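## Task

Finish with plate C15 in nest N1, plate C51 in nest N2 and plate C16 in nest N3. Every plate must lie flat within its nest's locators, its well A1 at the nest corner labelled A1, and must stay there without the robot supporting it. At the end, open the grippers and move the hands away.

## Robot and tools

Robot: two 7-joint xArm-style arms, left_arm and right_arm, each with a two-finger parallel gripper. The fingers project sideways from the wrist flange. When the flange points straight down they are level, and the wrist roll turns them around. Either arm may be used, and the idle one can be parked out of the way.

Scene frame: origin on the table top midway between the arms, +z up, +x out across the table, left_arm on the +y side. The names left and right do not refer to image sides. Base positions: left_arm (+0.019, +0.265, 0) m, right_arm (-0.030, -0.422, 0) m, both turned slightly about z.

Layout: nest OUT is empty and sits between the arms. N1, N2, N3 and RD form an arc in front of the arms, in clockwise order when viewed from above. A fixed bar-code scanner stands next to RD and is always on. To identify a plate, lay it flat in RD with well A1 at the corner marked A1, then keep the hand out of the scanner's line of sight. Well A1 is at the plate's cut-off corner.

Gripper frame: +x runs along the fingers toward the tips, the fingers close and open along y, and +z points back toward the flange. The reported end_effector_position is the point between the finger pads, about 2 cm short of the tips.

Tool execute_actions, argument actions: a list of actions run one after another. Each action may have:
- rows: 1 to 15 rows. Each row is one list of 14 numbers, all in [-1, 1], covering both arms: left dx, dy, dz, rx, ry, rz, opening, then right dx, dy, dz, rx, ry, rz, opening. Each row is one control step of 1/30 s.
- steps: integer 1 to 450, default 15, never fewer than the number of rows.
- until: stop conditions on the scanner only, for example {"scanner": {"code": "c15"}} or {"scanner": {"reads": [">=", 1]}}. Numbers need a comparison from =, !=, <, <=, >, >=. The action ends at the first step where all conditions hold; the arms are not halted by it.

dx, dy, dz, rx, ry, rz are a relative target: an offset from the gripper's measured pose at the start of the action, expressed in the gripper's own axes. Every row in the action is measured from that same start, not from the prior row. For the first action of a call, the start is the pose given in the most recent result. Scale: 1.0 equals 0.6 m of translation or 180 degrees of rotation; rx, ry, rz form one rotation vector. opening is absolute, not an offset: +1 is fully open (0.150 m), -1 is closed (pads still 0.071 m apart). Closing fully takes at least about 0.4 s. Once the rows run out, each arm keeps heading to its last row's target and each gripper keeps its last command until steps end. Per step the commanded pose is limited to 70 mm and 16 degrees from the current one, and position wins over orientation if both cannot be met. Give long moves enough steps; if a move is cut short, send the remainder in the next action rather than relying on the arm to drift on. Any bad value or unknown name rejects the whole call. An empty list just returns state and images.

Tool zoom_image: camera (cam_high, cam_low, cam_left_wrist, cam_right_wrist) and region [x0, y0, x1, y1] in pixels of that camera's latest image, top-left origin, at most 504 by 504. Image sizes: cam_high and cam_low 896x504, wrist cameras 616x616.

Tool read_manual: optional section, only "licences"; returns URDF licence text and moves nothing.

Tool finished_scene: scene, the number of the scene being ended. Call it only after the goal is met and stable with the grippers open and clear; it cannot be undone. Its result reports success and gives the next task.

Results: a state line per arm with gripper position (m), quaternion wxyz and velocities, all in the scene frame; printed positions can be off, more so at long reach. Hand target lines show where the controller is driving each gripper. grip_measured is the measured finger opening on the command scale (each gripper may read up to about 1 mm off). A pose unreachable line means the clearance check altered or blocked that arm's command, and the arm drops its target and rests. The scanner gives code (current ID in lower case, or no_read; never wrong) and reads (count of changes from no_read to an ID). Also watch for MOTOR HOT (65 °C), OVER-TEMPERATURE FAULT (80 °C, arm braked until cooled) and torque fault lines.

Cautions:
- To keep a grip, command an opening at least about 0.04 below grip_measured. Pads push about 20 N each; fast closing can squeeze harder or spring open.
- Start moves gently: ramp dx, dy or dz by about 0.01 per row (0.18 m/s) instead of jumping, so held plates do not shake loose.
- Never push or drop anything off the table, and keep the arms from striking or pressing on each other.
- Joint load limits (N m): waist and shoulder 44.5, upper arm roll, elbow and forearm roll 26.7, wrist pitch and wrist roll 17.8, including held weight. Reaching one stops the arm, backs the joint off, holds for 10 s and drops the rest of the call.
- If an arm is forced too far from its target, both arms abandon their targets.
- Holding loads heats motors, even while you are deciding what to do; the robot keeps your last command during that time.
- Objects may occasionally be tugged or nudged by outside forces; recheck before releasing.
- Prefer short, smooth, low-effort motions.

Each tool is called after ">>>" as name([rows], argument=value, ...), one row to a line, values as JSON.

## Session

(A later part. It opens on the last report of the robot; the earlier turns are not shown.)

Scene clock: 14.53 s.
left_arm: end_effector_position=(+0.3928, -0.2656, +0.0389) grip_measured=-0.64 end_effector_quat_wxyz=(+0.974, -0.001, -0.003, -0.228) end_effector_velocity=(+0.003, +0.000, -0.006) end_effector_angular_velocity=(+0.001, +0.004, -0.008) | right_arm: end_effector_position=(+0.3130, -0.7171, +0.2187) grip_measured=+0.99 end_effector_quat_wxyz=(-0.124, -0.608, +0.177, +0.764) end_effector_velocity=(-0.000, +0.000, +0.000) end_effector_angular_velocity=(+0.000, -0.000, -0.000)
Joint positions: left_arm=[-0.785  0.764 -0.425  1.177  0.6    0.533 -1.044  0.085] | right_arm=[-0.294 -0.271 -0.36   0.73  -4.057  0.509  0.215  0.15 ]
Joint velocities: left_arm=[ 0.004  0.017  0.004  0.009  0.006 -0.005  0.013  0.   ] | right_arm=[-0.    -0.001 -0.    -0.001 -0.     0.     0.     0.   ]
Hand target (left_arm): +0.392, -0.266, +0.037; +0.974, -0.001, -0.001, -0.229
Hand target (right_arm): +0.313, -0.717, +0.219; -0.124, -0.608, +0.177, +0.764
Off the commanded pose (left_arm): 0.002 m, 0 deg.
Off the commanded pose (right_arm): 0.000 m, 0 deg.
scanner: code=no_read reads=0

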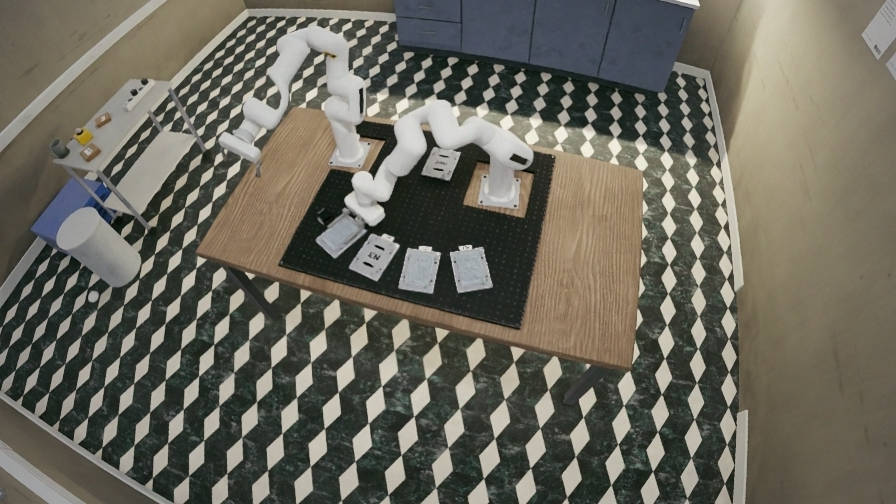

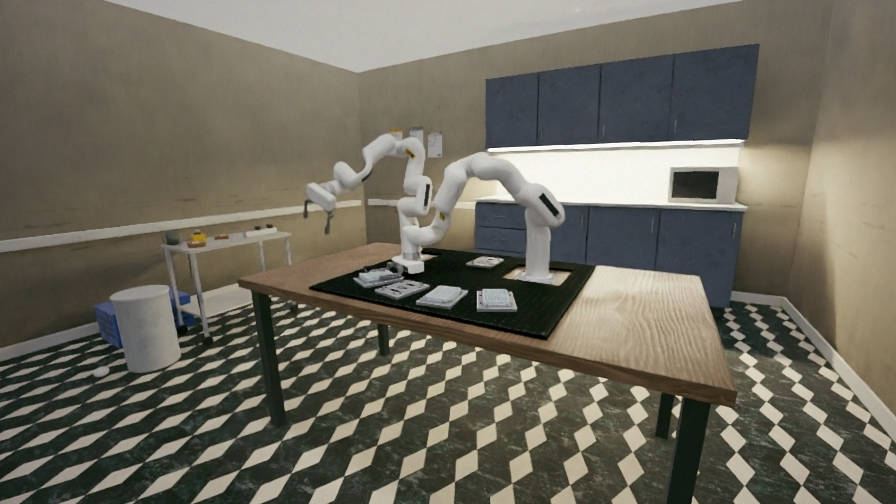

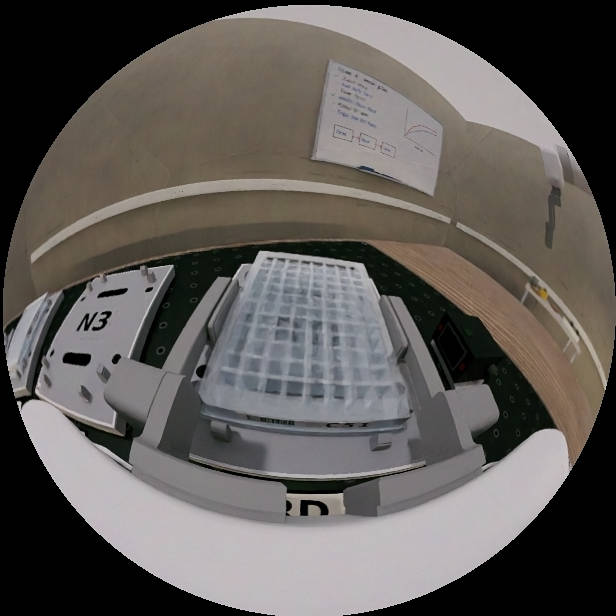

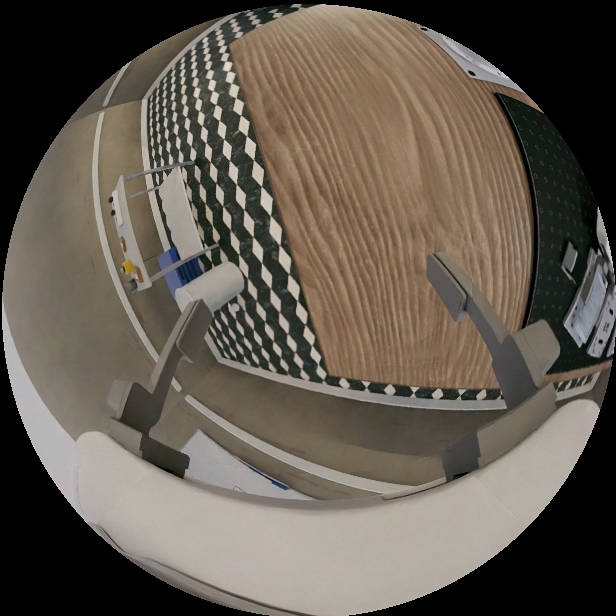

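>>> execute_actions([
  {"rows":[[0,0,0.005,0,0,0,-0.74,0,0,0,0,0,0,1],[-0.001,0,0.01,0,0,0,-0.74,0,0,0,0,0,0,1],[-0.003,0,0.014,0,0,0,-0.74,0,0,0,0,0,0,1],[-0.0045,0,0.014,0,0.001,0,-0.74,0,0,0,0,0,0,1]],"steps":12},
])

>>> zoom_image(camera="cam_left_wrist", region=[120, 240, 500, 520])

Scene clock: 15.10 s.
left_arm: end_effector_position=(+0.3905, -0.2641, +0.0464) grip_measured=-0.64 end_effector_quat_wxyz=(+0.974, -0.001, -0.001, -0.228) end_effector_velocity=(-0.001, +0.000, +0.004) end_effector_angular_velocity=(-0.001, -0.002, +0.003) | right_arm: end_effector_position=(+0.3130, -0.7171, +0.2187) grip_measured=+0.99 end_effector_quat_wxyz=(-0.124, -0.608, +0.177, +0.764) end_effector_velocity=(+0.000, +0.000, -0.000) end_effector_angular_velocity=(+0.001, +0.001, +0.000)
Joint positions: left_arm=[-0.775  0.74  -0.439  1.161  0.586  0.545 -1.036  0.085] | right_arm=[-0.294 -0.271 -0.36   0.73  -4.057  0.509  0.215  0.15 ]
Joint velocities: left_arm=[-0.    -0.012 -0.003 -0.007 -0.003  0.003 -0.005 -0.   ] | right_arm=[ 0.001  0.001 -0.    -0.     0.    -0.001  0.001  0.   ]
Hand target (left_arm): +0.390, -0.264, +0.047; +0.974, -0.001, -0.001, -0.228
Hand target (right_arm): +0.313, -0.717, +0.219; -0.124, -0.608, +0.177, +0.764
Off the commanded pose (left_arm): 0.001 m, 0 deg.
Off the commanded pose (right_arm): 0.000 m, 0 deg.
scanner: code=no_read reads=0

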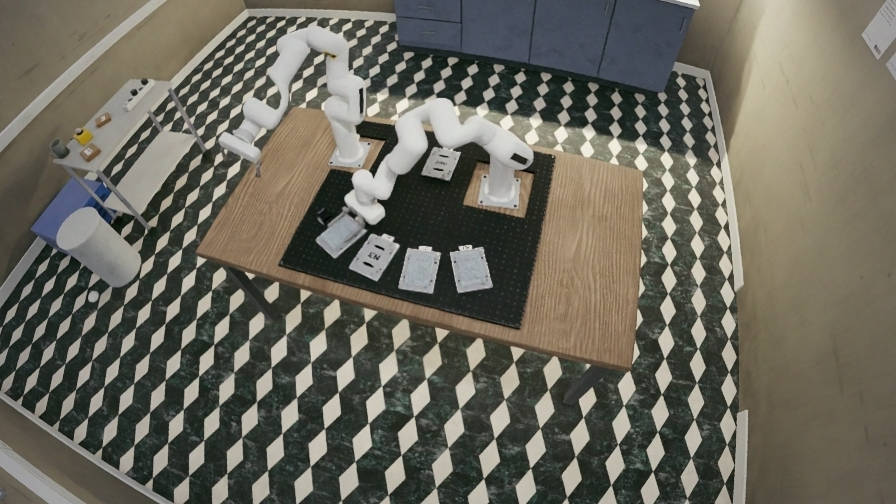

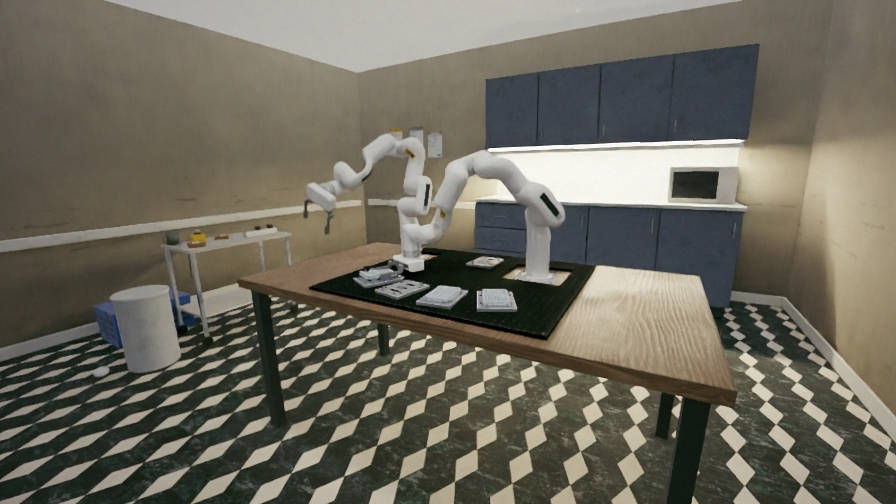

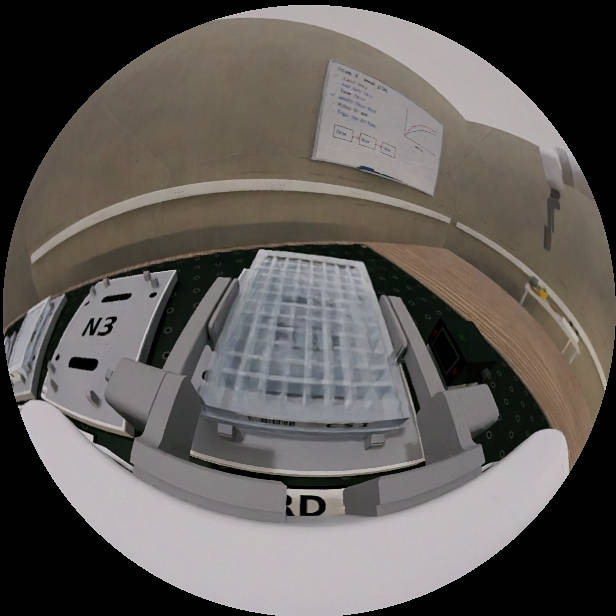

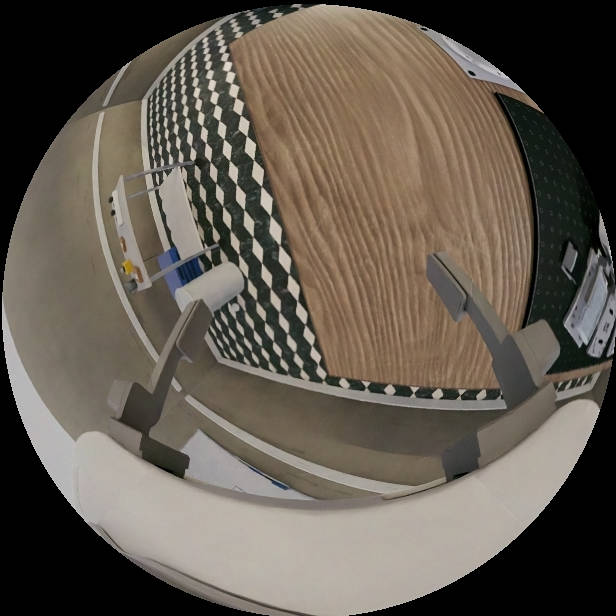

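Region (120, 240, 500, 520) of cam_left_wrist's 616x616 image, scaled by 1.326, with more detail than that image has; it fills the top 371 rows of this view, and the rest is white.

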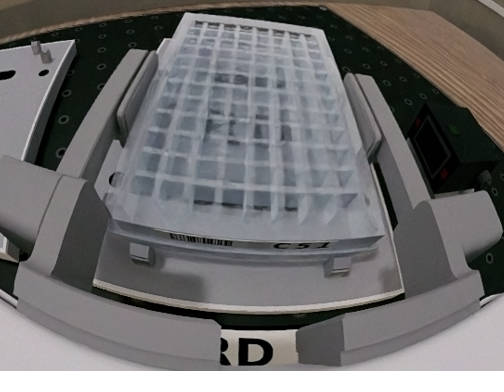

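>>> execute_actions([
  {"rows":[[0,0,-0.003,0,0,0,-0.74,0,0,0,0,0,0,1],[0,0,-0.006,0,0,0,-0.74,0,0,0,0,0,0,1],[0,0,-0.009,0,0,0,-0.74,0,0,0,0,0,0,1],[0,0,-0.012,0,0,0,-0.74,0,0,0,0,0,0,1],[0,0,-0.0145,0,0,0,-0.74,0,0,0,0,0,0,1]],"steps":14},
])

>>> zoom_image(camera="cam_left_wrist", region=[120, 240, 500, 520])

Scene clock: 15.70 s.
left_arm: end_effector_position=(+0.3911, -0.2640, +0.0379) grip_measured=-0.64 end_effector_quat_wxyz=(+0.974, -0.001, -0.001, -0.227) end_effector_velocity=(-0.002, -0.001, +0.001) end_effector_angular_velocity=(-0.001, -0.001, -0.003) | right_arm: end_effector_position=(+0.3130, -0.7171, +0.2187) grip_measured=+0.99 end_effector_quat_wxyz=(-0.124, -0.608, +0.177, +0.764) end_effector_velocity=(+0.000, +0.000, +0.000) end_effector_angular_velocity=(+0.001, -0.001, +0.000)
Joint positions: left_arm=[-0.784  0.761 -0.425  1.17   0.597  0.531 -1.045  0.085] | right_arm=[-0.294 -0.271 -0.36   0.73  -4.057  0.509  0.215  0.15 ]
Joint velocities: left_arm=[-0.003 -0.002 -0.    -0.001 -0.    -0.    -0.     0.   ] | right_arm=[ 0.    -0.001 -0.    -0.    -0.    -0.     0.001  0.   ]
Hand target (left_arm): +0.391, -0.264, +0.038; +0.974, -0.001, -0.001, -0.228
Hand target (right_arm): +0.313, -0.717, +0.219; -0.124, -0.608, +0.177, +0.764
Off the commanded pose (left_arm): 0.001 m, 0 deg.
Off the commanded pose (right_arm): 0.000 m, 0 deg.
scanner: code=no_read reads=0

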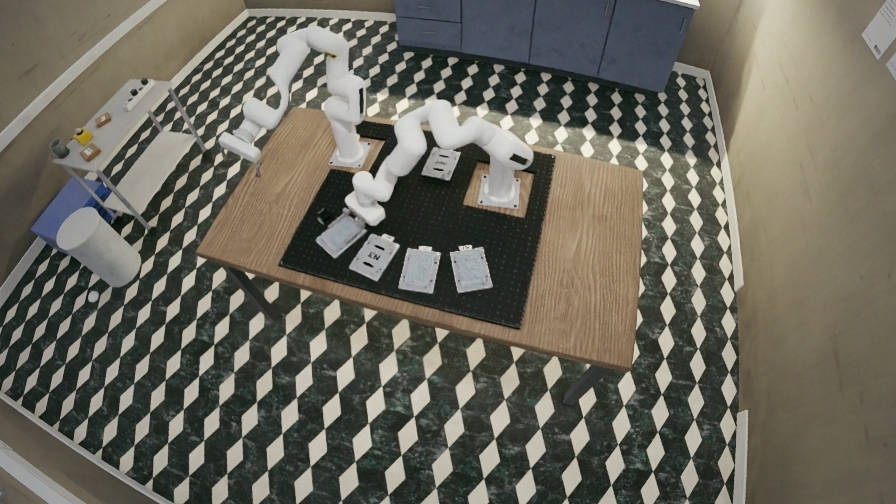

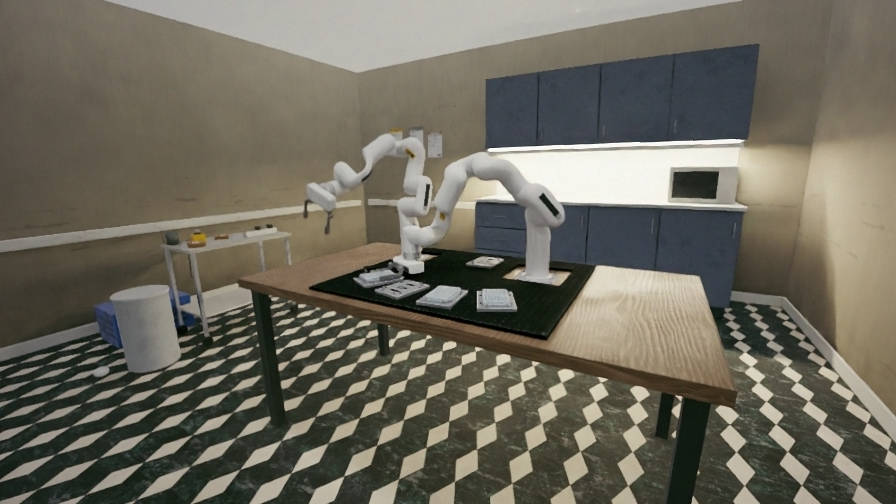

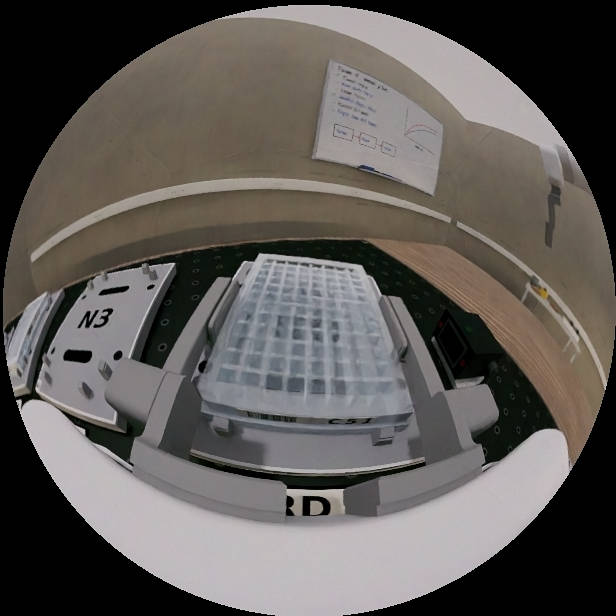

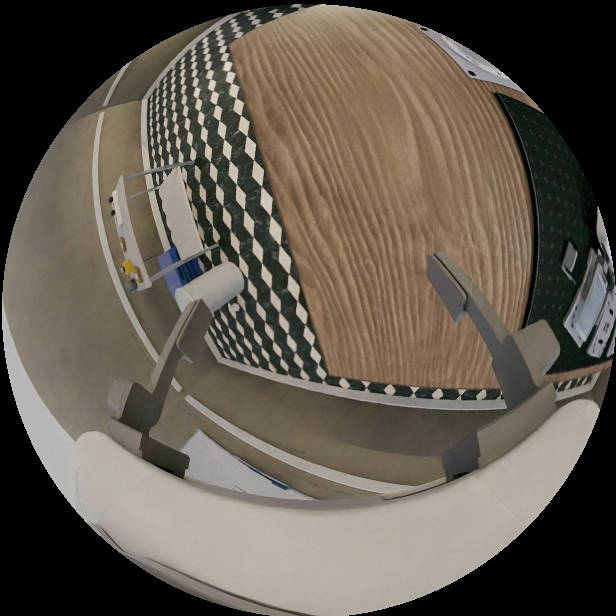

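Region (120, 240, 500, 520) of cam_left_wrist's 616x616 image, scaled by 1.326, with more detail than that image has; it fills the top 371 rows of this view, and the rest is white.

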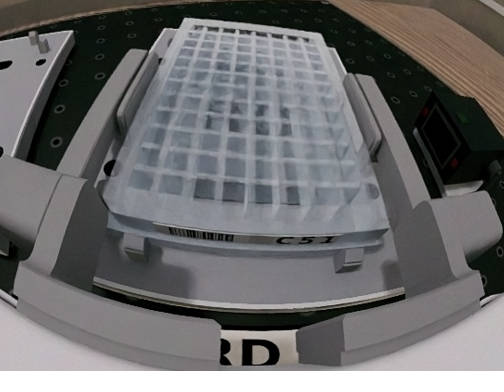

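>>> execute_actions([
  {"rows":[[0,0,0,0,0,0,-0.66,0,0,0,0,0,0,1],[0,0,0,0,0,0,-0.6,0,0,0,0,0,0,1],[0,0,0,0,0,0,-0.52,0,0,0,0,0,0,1],[0,0,0,0,0,0,-0.44,0,0,0,0,0,0,1],[0,0,0,0,0,0,-0.36,0,0,0,0,0,0,1],[0,0,0,0,0,0,-0.28,0,0,0,0,0,0,1],[0,0,0,0,0,0,-0.2,0,0,0,0,0,0,1]],"steps":11},
  {"rows":[[0,0,0.01,0,0,0,-0.2,0,0,0,0,0,0,1],[0,0,0.02,0,0,0,-0.2,0,0,0,0,0,0,1],[0,0,0.035,0,0,0,-0.2,0,0,0,0,0,0,1],[0,0,0.05,0,0,0,-0.2,0,0,0,0,0,0,1],[0,0,0.065,0,0,0,-0.2,0,0,0,0,0,0,1],[0,0,0.08,0,0,0,-0.2,0,0,0,0,0,0,1],[0,0,0.095,0,0,0,-0.2,0,0,0,0,0,0,1],[0,0,0.104,0,0,0,-0.2,0,0,0,0,0,0,1]],"steps":16},
])

Scene clock: 16.93 s.
left_arm: end_effector_position=(+0.3900, -0.2631, +0.0984) grip_measured=-0.20 end_effector_quat_wxyz=(+0.974, +0.001, +0.000, -0.228) end_effector_velocity=(-0.002, +0.010, -0.016) end_effector_angular_velocity=(+0.030, +0.021, +0.004) | right_arm: end_effector_position=(+0.3130, -0.7171, +0.2187) grip_measured=+0.99 end_effector_quat_wxyz=(-0.124, -0.608, +0.177, +0.764) end_effector_velocity=(-0.000, +0.000, -0.001) end_effector_angular_velocity=(+0.002, +0.001, -0.002)
Joint positions: left_arm=[-0.721  0.614 -0.513  1.126  0.497  0.637 -0.977  0.103] | right_arm=[-0.294 -0.271 -0.36   0.73  -4.057  0.509  0.215  0.15 ]
Joint velocities: left_arm=[ 0.006  0.011  0.003 -0.015 -0.007  0.01   0.006  0.   ] | right_arm=[-0.     0.001  0.     0.     0.001 -0.     0.001  0.   ]
Hand target (left_arm): +0.390, -0.264, +0.100; +0.974, -0.000, -0.000, -0.228
Hand target (right_arm): +0.313, -0.717, +0.219; -0.124, -0.608, +0.177, +0.764
Off the commanded pose (left_arm): 0.002 m, 0 deg.
Off the commanded pose (right_arm): 0.000 m, 0 deg.
scanner: code=no_read reads=0

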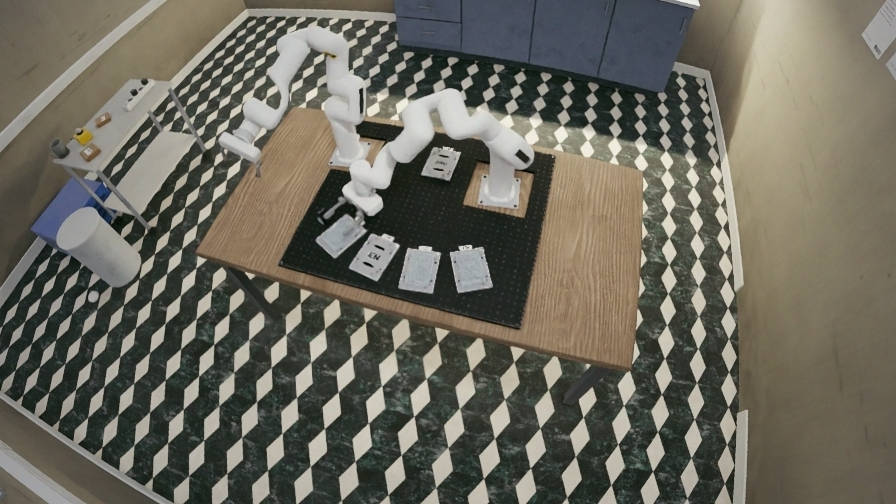

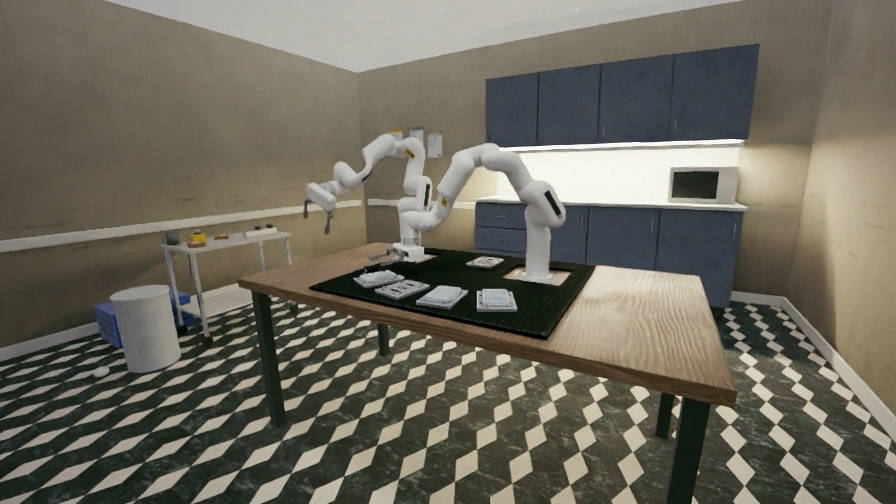

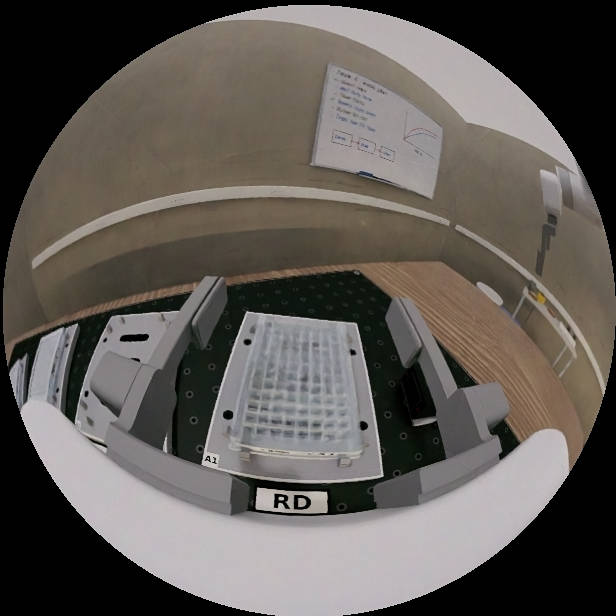

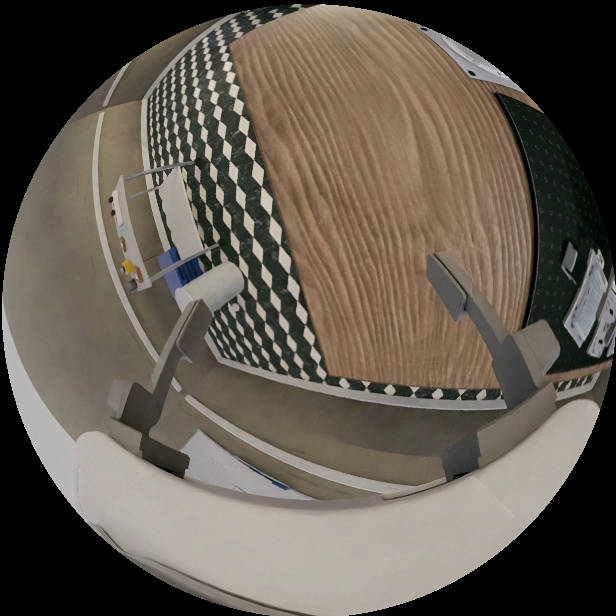

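>>> execute_actions([
  {"rows":[[-0.011,0.023,0,0,0,0.009,-0.2,0,0,0,0,0,0,1],[-0.029,0.061,0,0,0,0.024,-0.2,0,0,0,0,0,0,1],[-0.055,0.115,0,0,0,0.044,-0.2,0,0,0,0,0,0,1],[-0.084,0.176,0,0,0,0.068,-0.2,0,0,0,0,0,0,1],[-0.113,0.238,0,0,0,0.092,-0.2,0,0,0,0,0,0,1],[-0.142,0.299,0,0,0,0.116,-0.2,0,0,0,0,0,0,1],[-0.171,0.361,0,0,0,0.139,-0.2,0,0,0,0,0,0,1],[-0.201,0.422,0,0,0,0.163,-0.2,0,0,0,0,0,0,1],[-0.23,0.483,0,0,0,0.187,-0.2,0,0,0,0,0,0,1],[-0.259,0.545,0,0,0,0.21,-0.2,0,0,0,0,0,0,1],[-0.288,0.606,0,0,0,0.234,-0.2,0,0,0,0,0,0,1],[-0.317,0.667,0,0,0,0.258,-0.2,0,0,0,0,0,0,1],[-0.339,0.713,0.003,0,0,0.276,-0.2,0,0,0,0,0,0,1],[-0.354,0.744,0.003,0,0,0.288,-0.2,0,0,0,0,0,0,1],[-0.3647,0.7672,0.003,0,0,0.2964,-0.2,0,0,0,0,0,0,1]],"steps":45},
])

Scene clock: 18.70 s.
left_arm: end_effector_position=(+0.3962, +0.2449, +0.0982) grip_measured=-0.20 end_effector_quat_wxyz=(+0.972, +0.007, -0.013, +0.234) end_effector_velocity=(-0.002, +0.001, -0.000) end_effector_angular_velocity=(-0.075, +0.117, -0.008) | right_arm: end_effector_position=(+0.3130, -0.7171, +0.2187) grip_measured=+0.99 end_effector_quat_wxyz=(-0.124, -0.608, +0.177, +0.764) end_effector_velocity=(-0.000, -0.000, -0.001) end_effector_angular_velocity=(+0.001, +0.001, -0.001)
Joint positions: left_arm=[-0.284 -0.034 -0.171  0.155  0.117  0.176 -0.916  0.103] | right_arm=[-0.294 -0.271 -0.36   0.73  -4.057  0.509  0.215  0.15 ]
Joint velocities: left_arm=[-0.207 -0.138  0.013 -0.    -0.885  0.211  0.689  0.   ] | right_arm=[-0.     0.001 -0.    -0.     0.001 -0.001 -0.    -0.   ]
Hand target (left_arm): +0.396, +0.246, +0.098; +0.972, +0.005, -0.007, +0.235
Hand target (right_arm): +0.313, -0.717, +0.219; -0.124, -0.608, +0.177, +0.764
Off the commanded pose (left_arm): 0.004 m, 2 deg.
Off the commanded pose (right_arm): 0.000 m, 0 deg.
scanner: code=c51 reads=1

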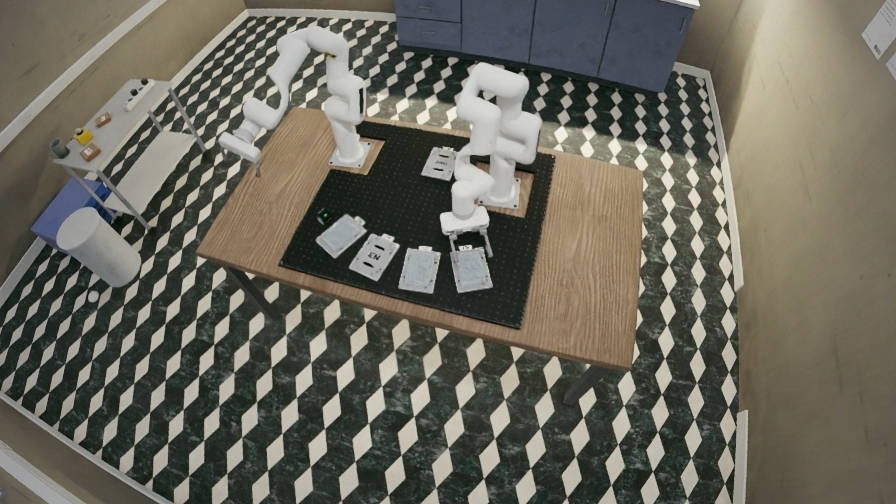

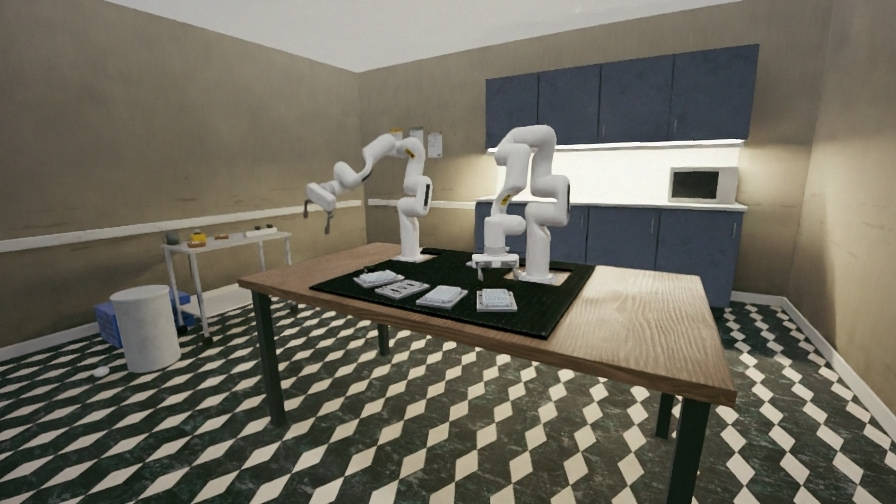

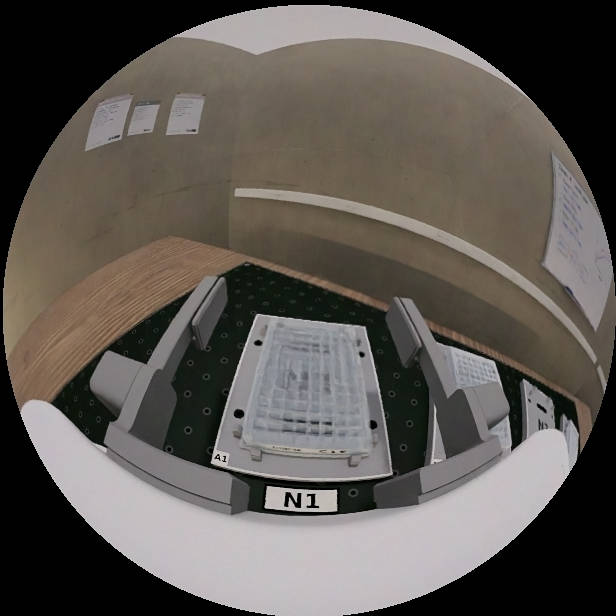

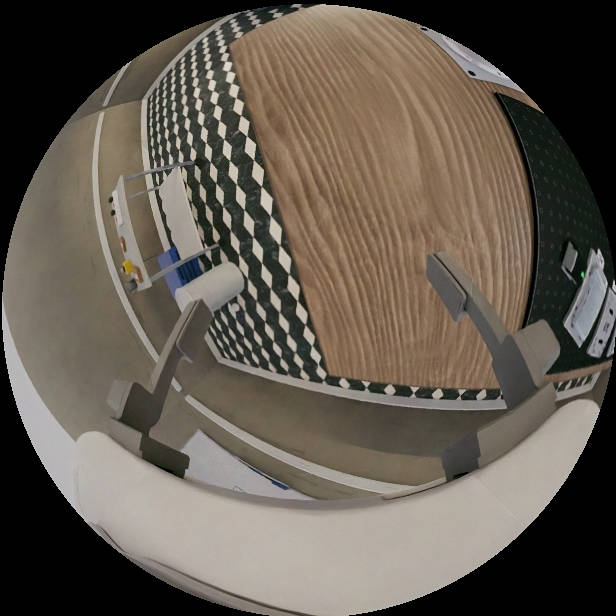

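>>> execute_actions(actions=[])

Scene clock: 18.77 s.
left_arm: end_effector_position=(+0.3961, +0.2450, +0.0983) grip_measured=-0.20 end_effector_quat_wxyz=(+0.972, +0.006, -0.009, +0.234) end_effector_velocity=(+0.001, +0.001, +0.004) end_effector_angular_velocity=(-0.064, +0.064, +0.003) | right_arm: end_effector_position=(+0.3130, -0.7171, +0.2187) grip_measured=+0.99 end_effector_quat_wxyz=(-0.124, -0.608, +0.177, +0.764) end_effector_velocity=(-0.000, +0.000, -0.000) end_effector_angular_velocity=(-0.001, +0.001, +0.001)
Joint positions: left_arm=[-0.296 -0.042 -0.169  0.155  0.065  0.189 -0.875  0.103] | right_arm=[-0.294 -0.271 -0.36   0.73  -4.057  0.509  0.215  0.15 ]
Joint velocities: left_arm=[-0.143 -0.099  0.028  0.007 -0.563  0.14   0.437  0.   ] | right_arm=[ 0.001  0.    -0.    -0.    -0.001 -0.    -0.     0.   ]
Hand target (left_arm): +0.396, +0.246, +0.098; +0.972, +0.005, -0.007, +0.235
Hand target (right_arm): +0.313, -0.717, +0.219; -0.124, -0.608, +0.177, +0.764
Off the commanded pose (left_arm): 0.004 m, 1 deg.
Off the commanded pose (right_arm): 0.000 m, 0 deg.
scanner: code=c51 reads=1

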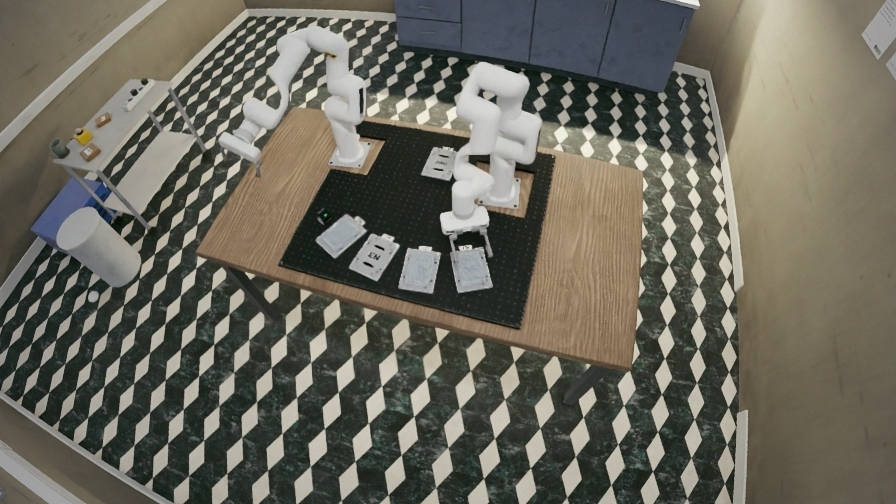

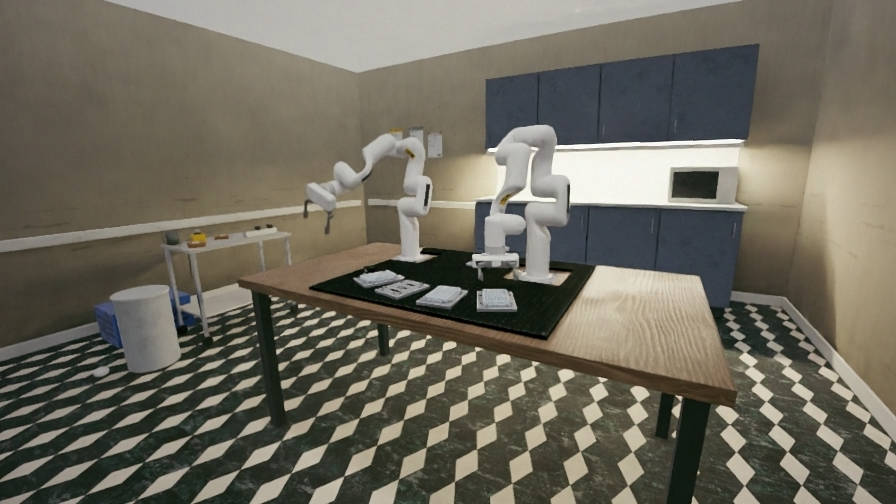

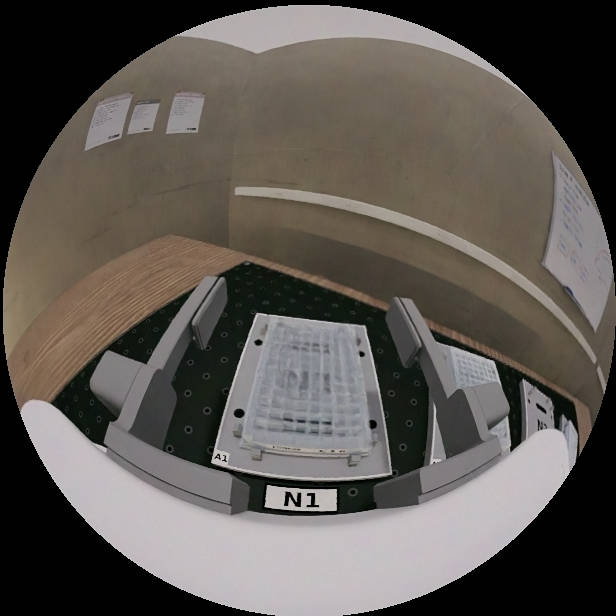

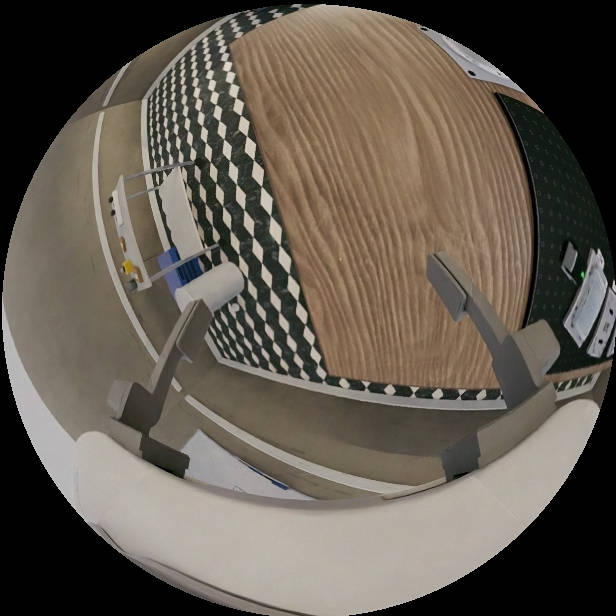

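>>> execute_actions([
  {"rows":[[0.002,-0.004,0.001,-0.001,0.002,-0.002,-0.2,0,0,0,0,0,0,1],[0.004,-0.008,0.002,-0.0015,0.004,-0.004,-0.2,0,0,0,0,0,0,1],[0.006,-0.012,0.003,-0.002,0.006,-0.006,-0.2,0,0,0,0,0,0,1],[0.0067,-0.0133,0.003,-0.0024,0.0065,-0.0072,-0.2,0,0,0,0,0,0,1]],"steps":20},
])

Scene clock: 19.77 s.
left_arm: end_effector_position=(+0.4033, +0.2397, +0.1000) grip_measured=-0.20 end_effector_quat_wxyz=(+0.975, -0.000, +0.000, +0.223) end_effector_velocity=(+0.000, +0.000, +0.001) end_effector_angular_velocity=(-0.001, -0.002, +0.001) | right_arm: end_effector_position=(+0.3130, -0.7171, +0.2187) grip_measured=+0.99 end_effector_quat_wxyz=(-0.124, -0.608, +0.177, +0.764) end_effector_velocity=(+0.000, +0.000, -0.000) end_effector_angular_velocity=(+0.001, -0.001, +0.000)
Joint positions: left_arm=[-0.326 -0.054 -0.159  0.177 -0.04   0.231 -0.769  0.103] | right_arm=[-0.294 -0.271 -0.36   0.73  -4.057  0.509  0.215  0.15 ]
Joint velocities: left_arm=[ 0.    -0.001  0.001 -0.    -0.001 -0.     0.     0.   ] | right_arm=[ 0.     0.     0.    -0.     0.002  0.001 -0.     0.   ]
Hand target (left_arm): +0.403, +0.240, +0.100; +0.975, -0.000, +0.000, +0.223
Hand target (right_arm): +0.313, -0.717, +0.219; -0.124, -0.608, +0.177, +0.764
Off the commanded pose (left_arm): 0.000 m, 0 deg.
Off the commanded pose (right_arm): 0.000 m, 0 deg.
scanner: code=c51 reads=1

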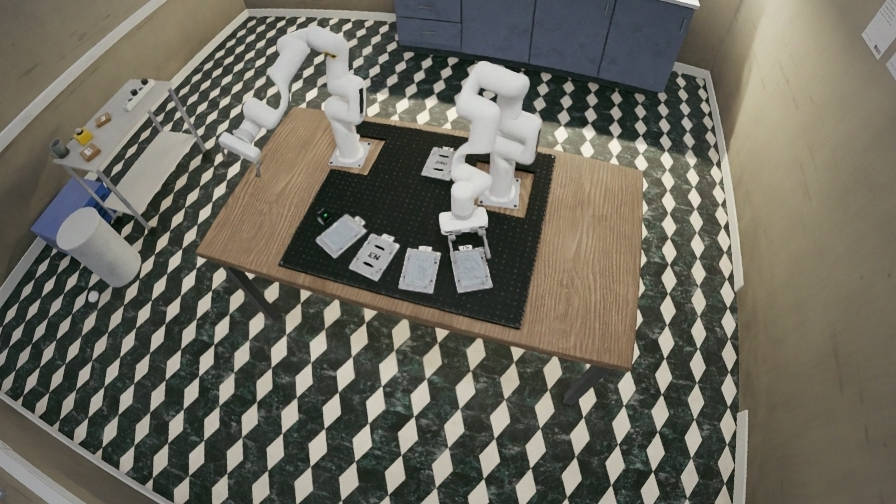

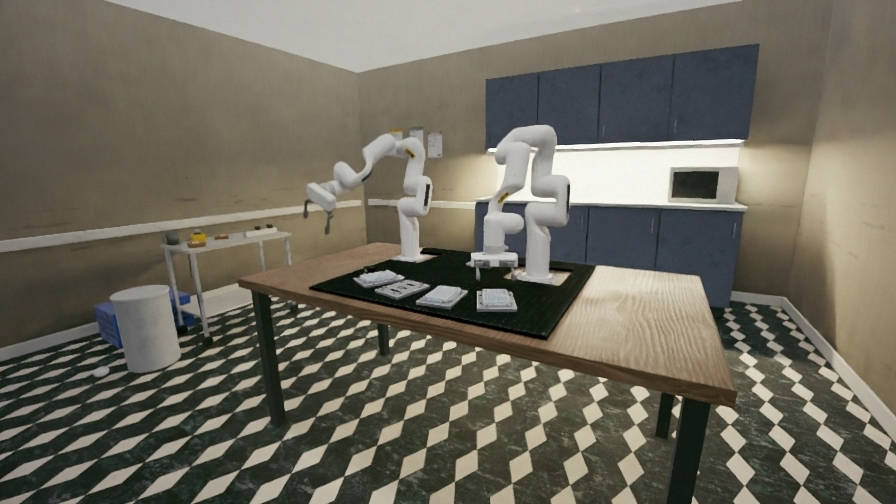

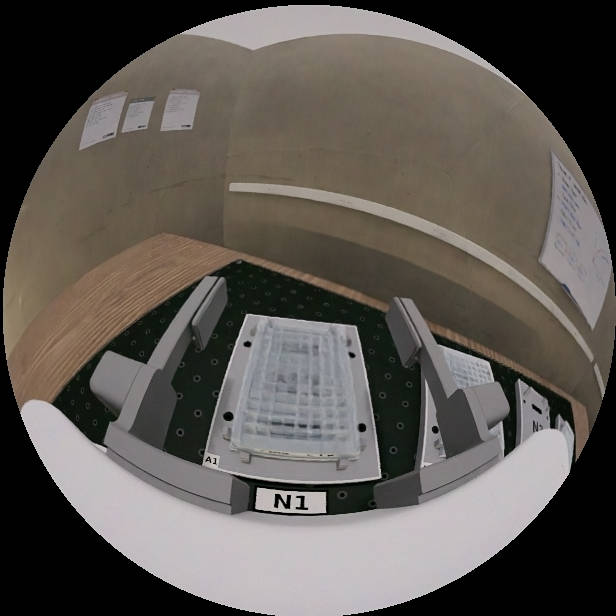

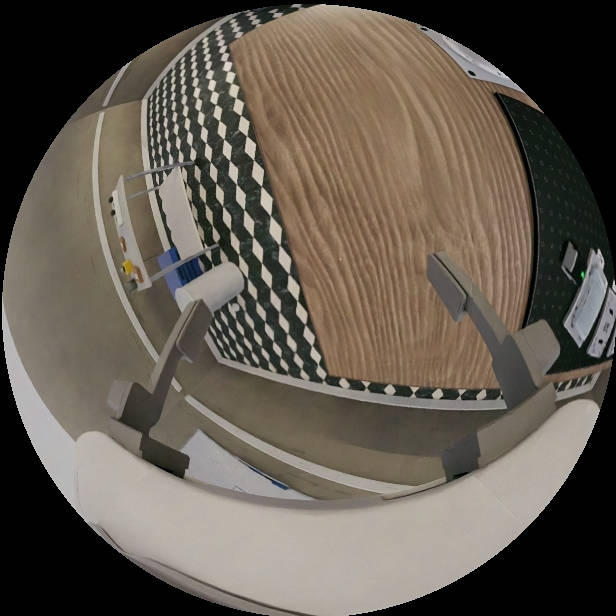

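>>> execute_actions([
  {"rows":[[0,0,-0.008,0,0,0,-0.2,0,0,0,0,0,0,1],[0,0,-0.018,0,0,0,-0.2,0,0,0,0,0,0,1],[0,0,-0.03,0,0,0,-0.2,0,0,0,0,0,0,1],[0,0,-0.042,0,0,0,-0.2,0,0,0,0,0,0,1],[0,0,-0.054,0,0,0,-0.2,0,0,0,0,0,0,1],[0,0,-0.066,0,0,0,-0.2,0,0,0,0,0,0,1],[0,0,-0.077,0,0,0,-0.2,0,0,0,0,0,0,1],[0,0,-0.087,0,0,0,-0.2,0,0,0,0,0,0,1],[0,0,-0.095,0,0,0,-0.2,0,0,0,0,0,0,1],[0,0,-0.101,0,0,0,-0.2,0,0,0,0,0,0,1],[0,0,-0.1047,0,0,0,-0.2,0,0,0,0,0,0,1]],"steps":30},
])

>>> zoom_image(camera="cam_left_wrist", region=[120, 240, 500, 520])

Scene clock: 20.97 s.
left_arm: end_effector_position=(+0.4035, +0.2395, +0.0376) grip_measured=-0.20 end_effector_quat_wxyz=(+0.975, -0.001, +0.000, +0.223) end_effector_velocity=(-0.000, +0.001, -0.001) end_effector_angular_velocity=(+0.001, +0.002, +0.001) | right_arm: end_effector_position=(+0.3130, -0.7171, +0.2187) grip_measured=+0.99 end_effector_quat_wxyz=(-0.124, -0.608, +0.177, +0.764) end_effector_velocity=(+0.000, +0.000, +0.000) end_effector_angular_velocity=(+0.001, -0.001, -0.000)
Joint positions: left_arm=[-0.467  0.301  0.005  0.232  0.04  -0.069 -0.825  0.103] | right_arm=[-0.294 -0.271 -0.36   0.73  -4.057  0.509  0.215  0.15 ]
Joint velocities: left_arm=[-0.     0.003  0.001  0.    -0.    -0.001  0.    -0.   ] | right_arm=[-0.    -0.     0.     0.     0.001  0.     0.001  0.   ]
Hand target (left_arm): +0.403, +0.239, +0.038; +0.975, -0.000, +0.000, +0.223
Hand target (right_arm): +0.313, -0.717, +0.219; -0.124, -0.608, +0.177, +0.764
Off the commanded pose (left_arm): 0.001 m, 0 deg.
Off the commanded pose (right_arm): 0.000 m, 0 deg.
scanner: code=c51 reads=1

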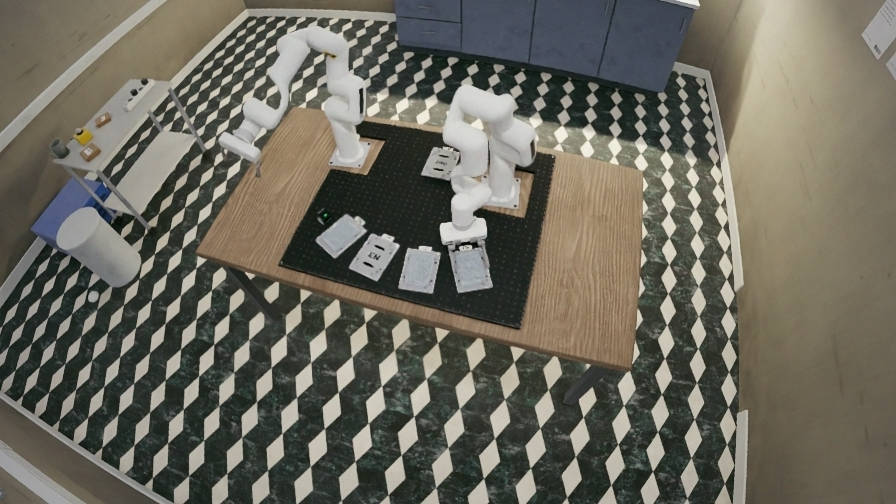

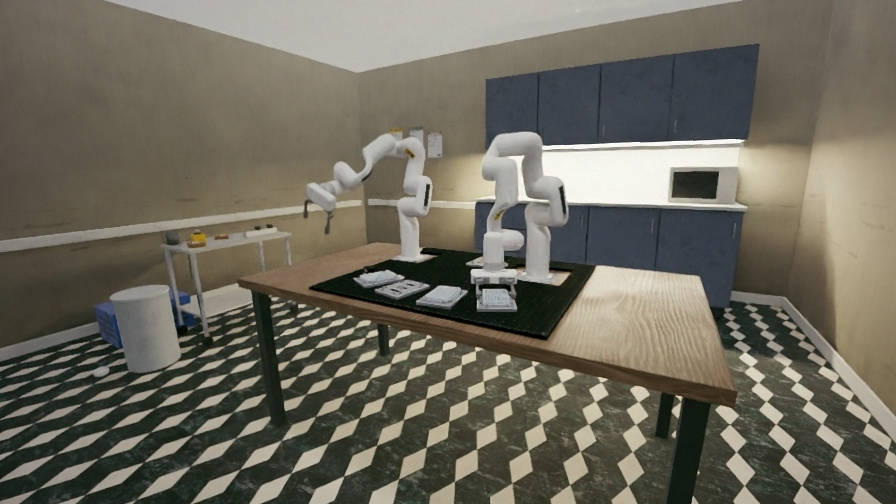

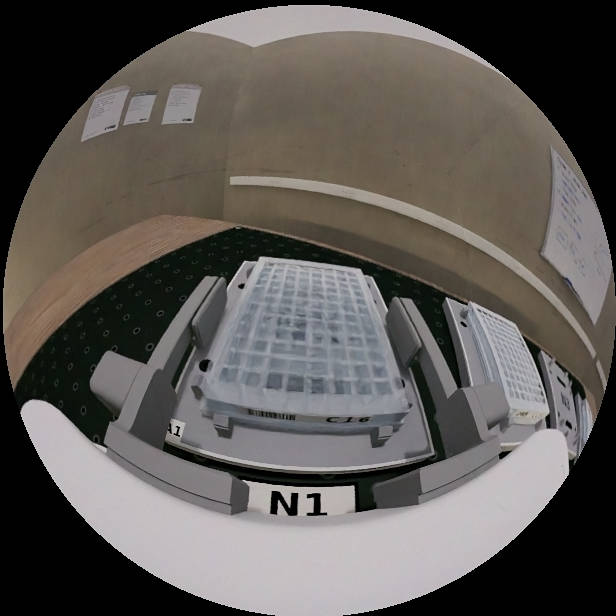

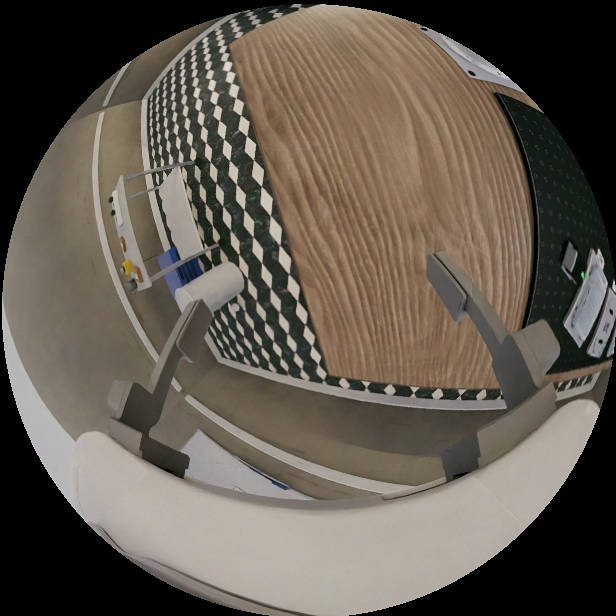

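Region (120, 240, 500, 520) of cam_left_wrist's 616x616 image, scaled by 1.326, with more detail than that image has; it fills the top 371 rows of this view, and the rest is white.

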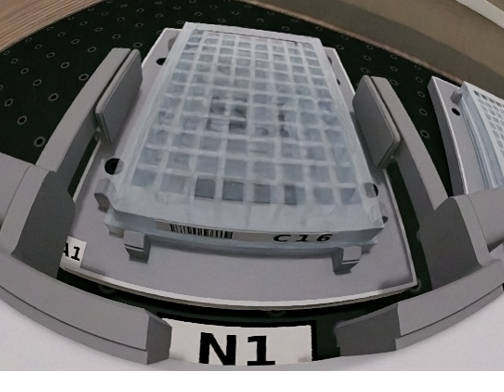

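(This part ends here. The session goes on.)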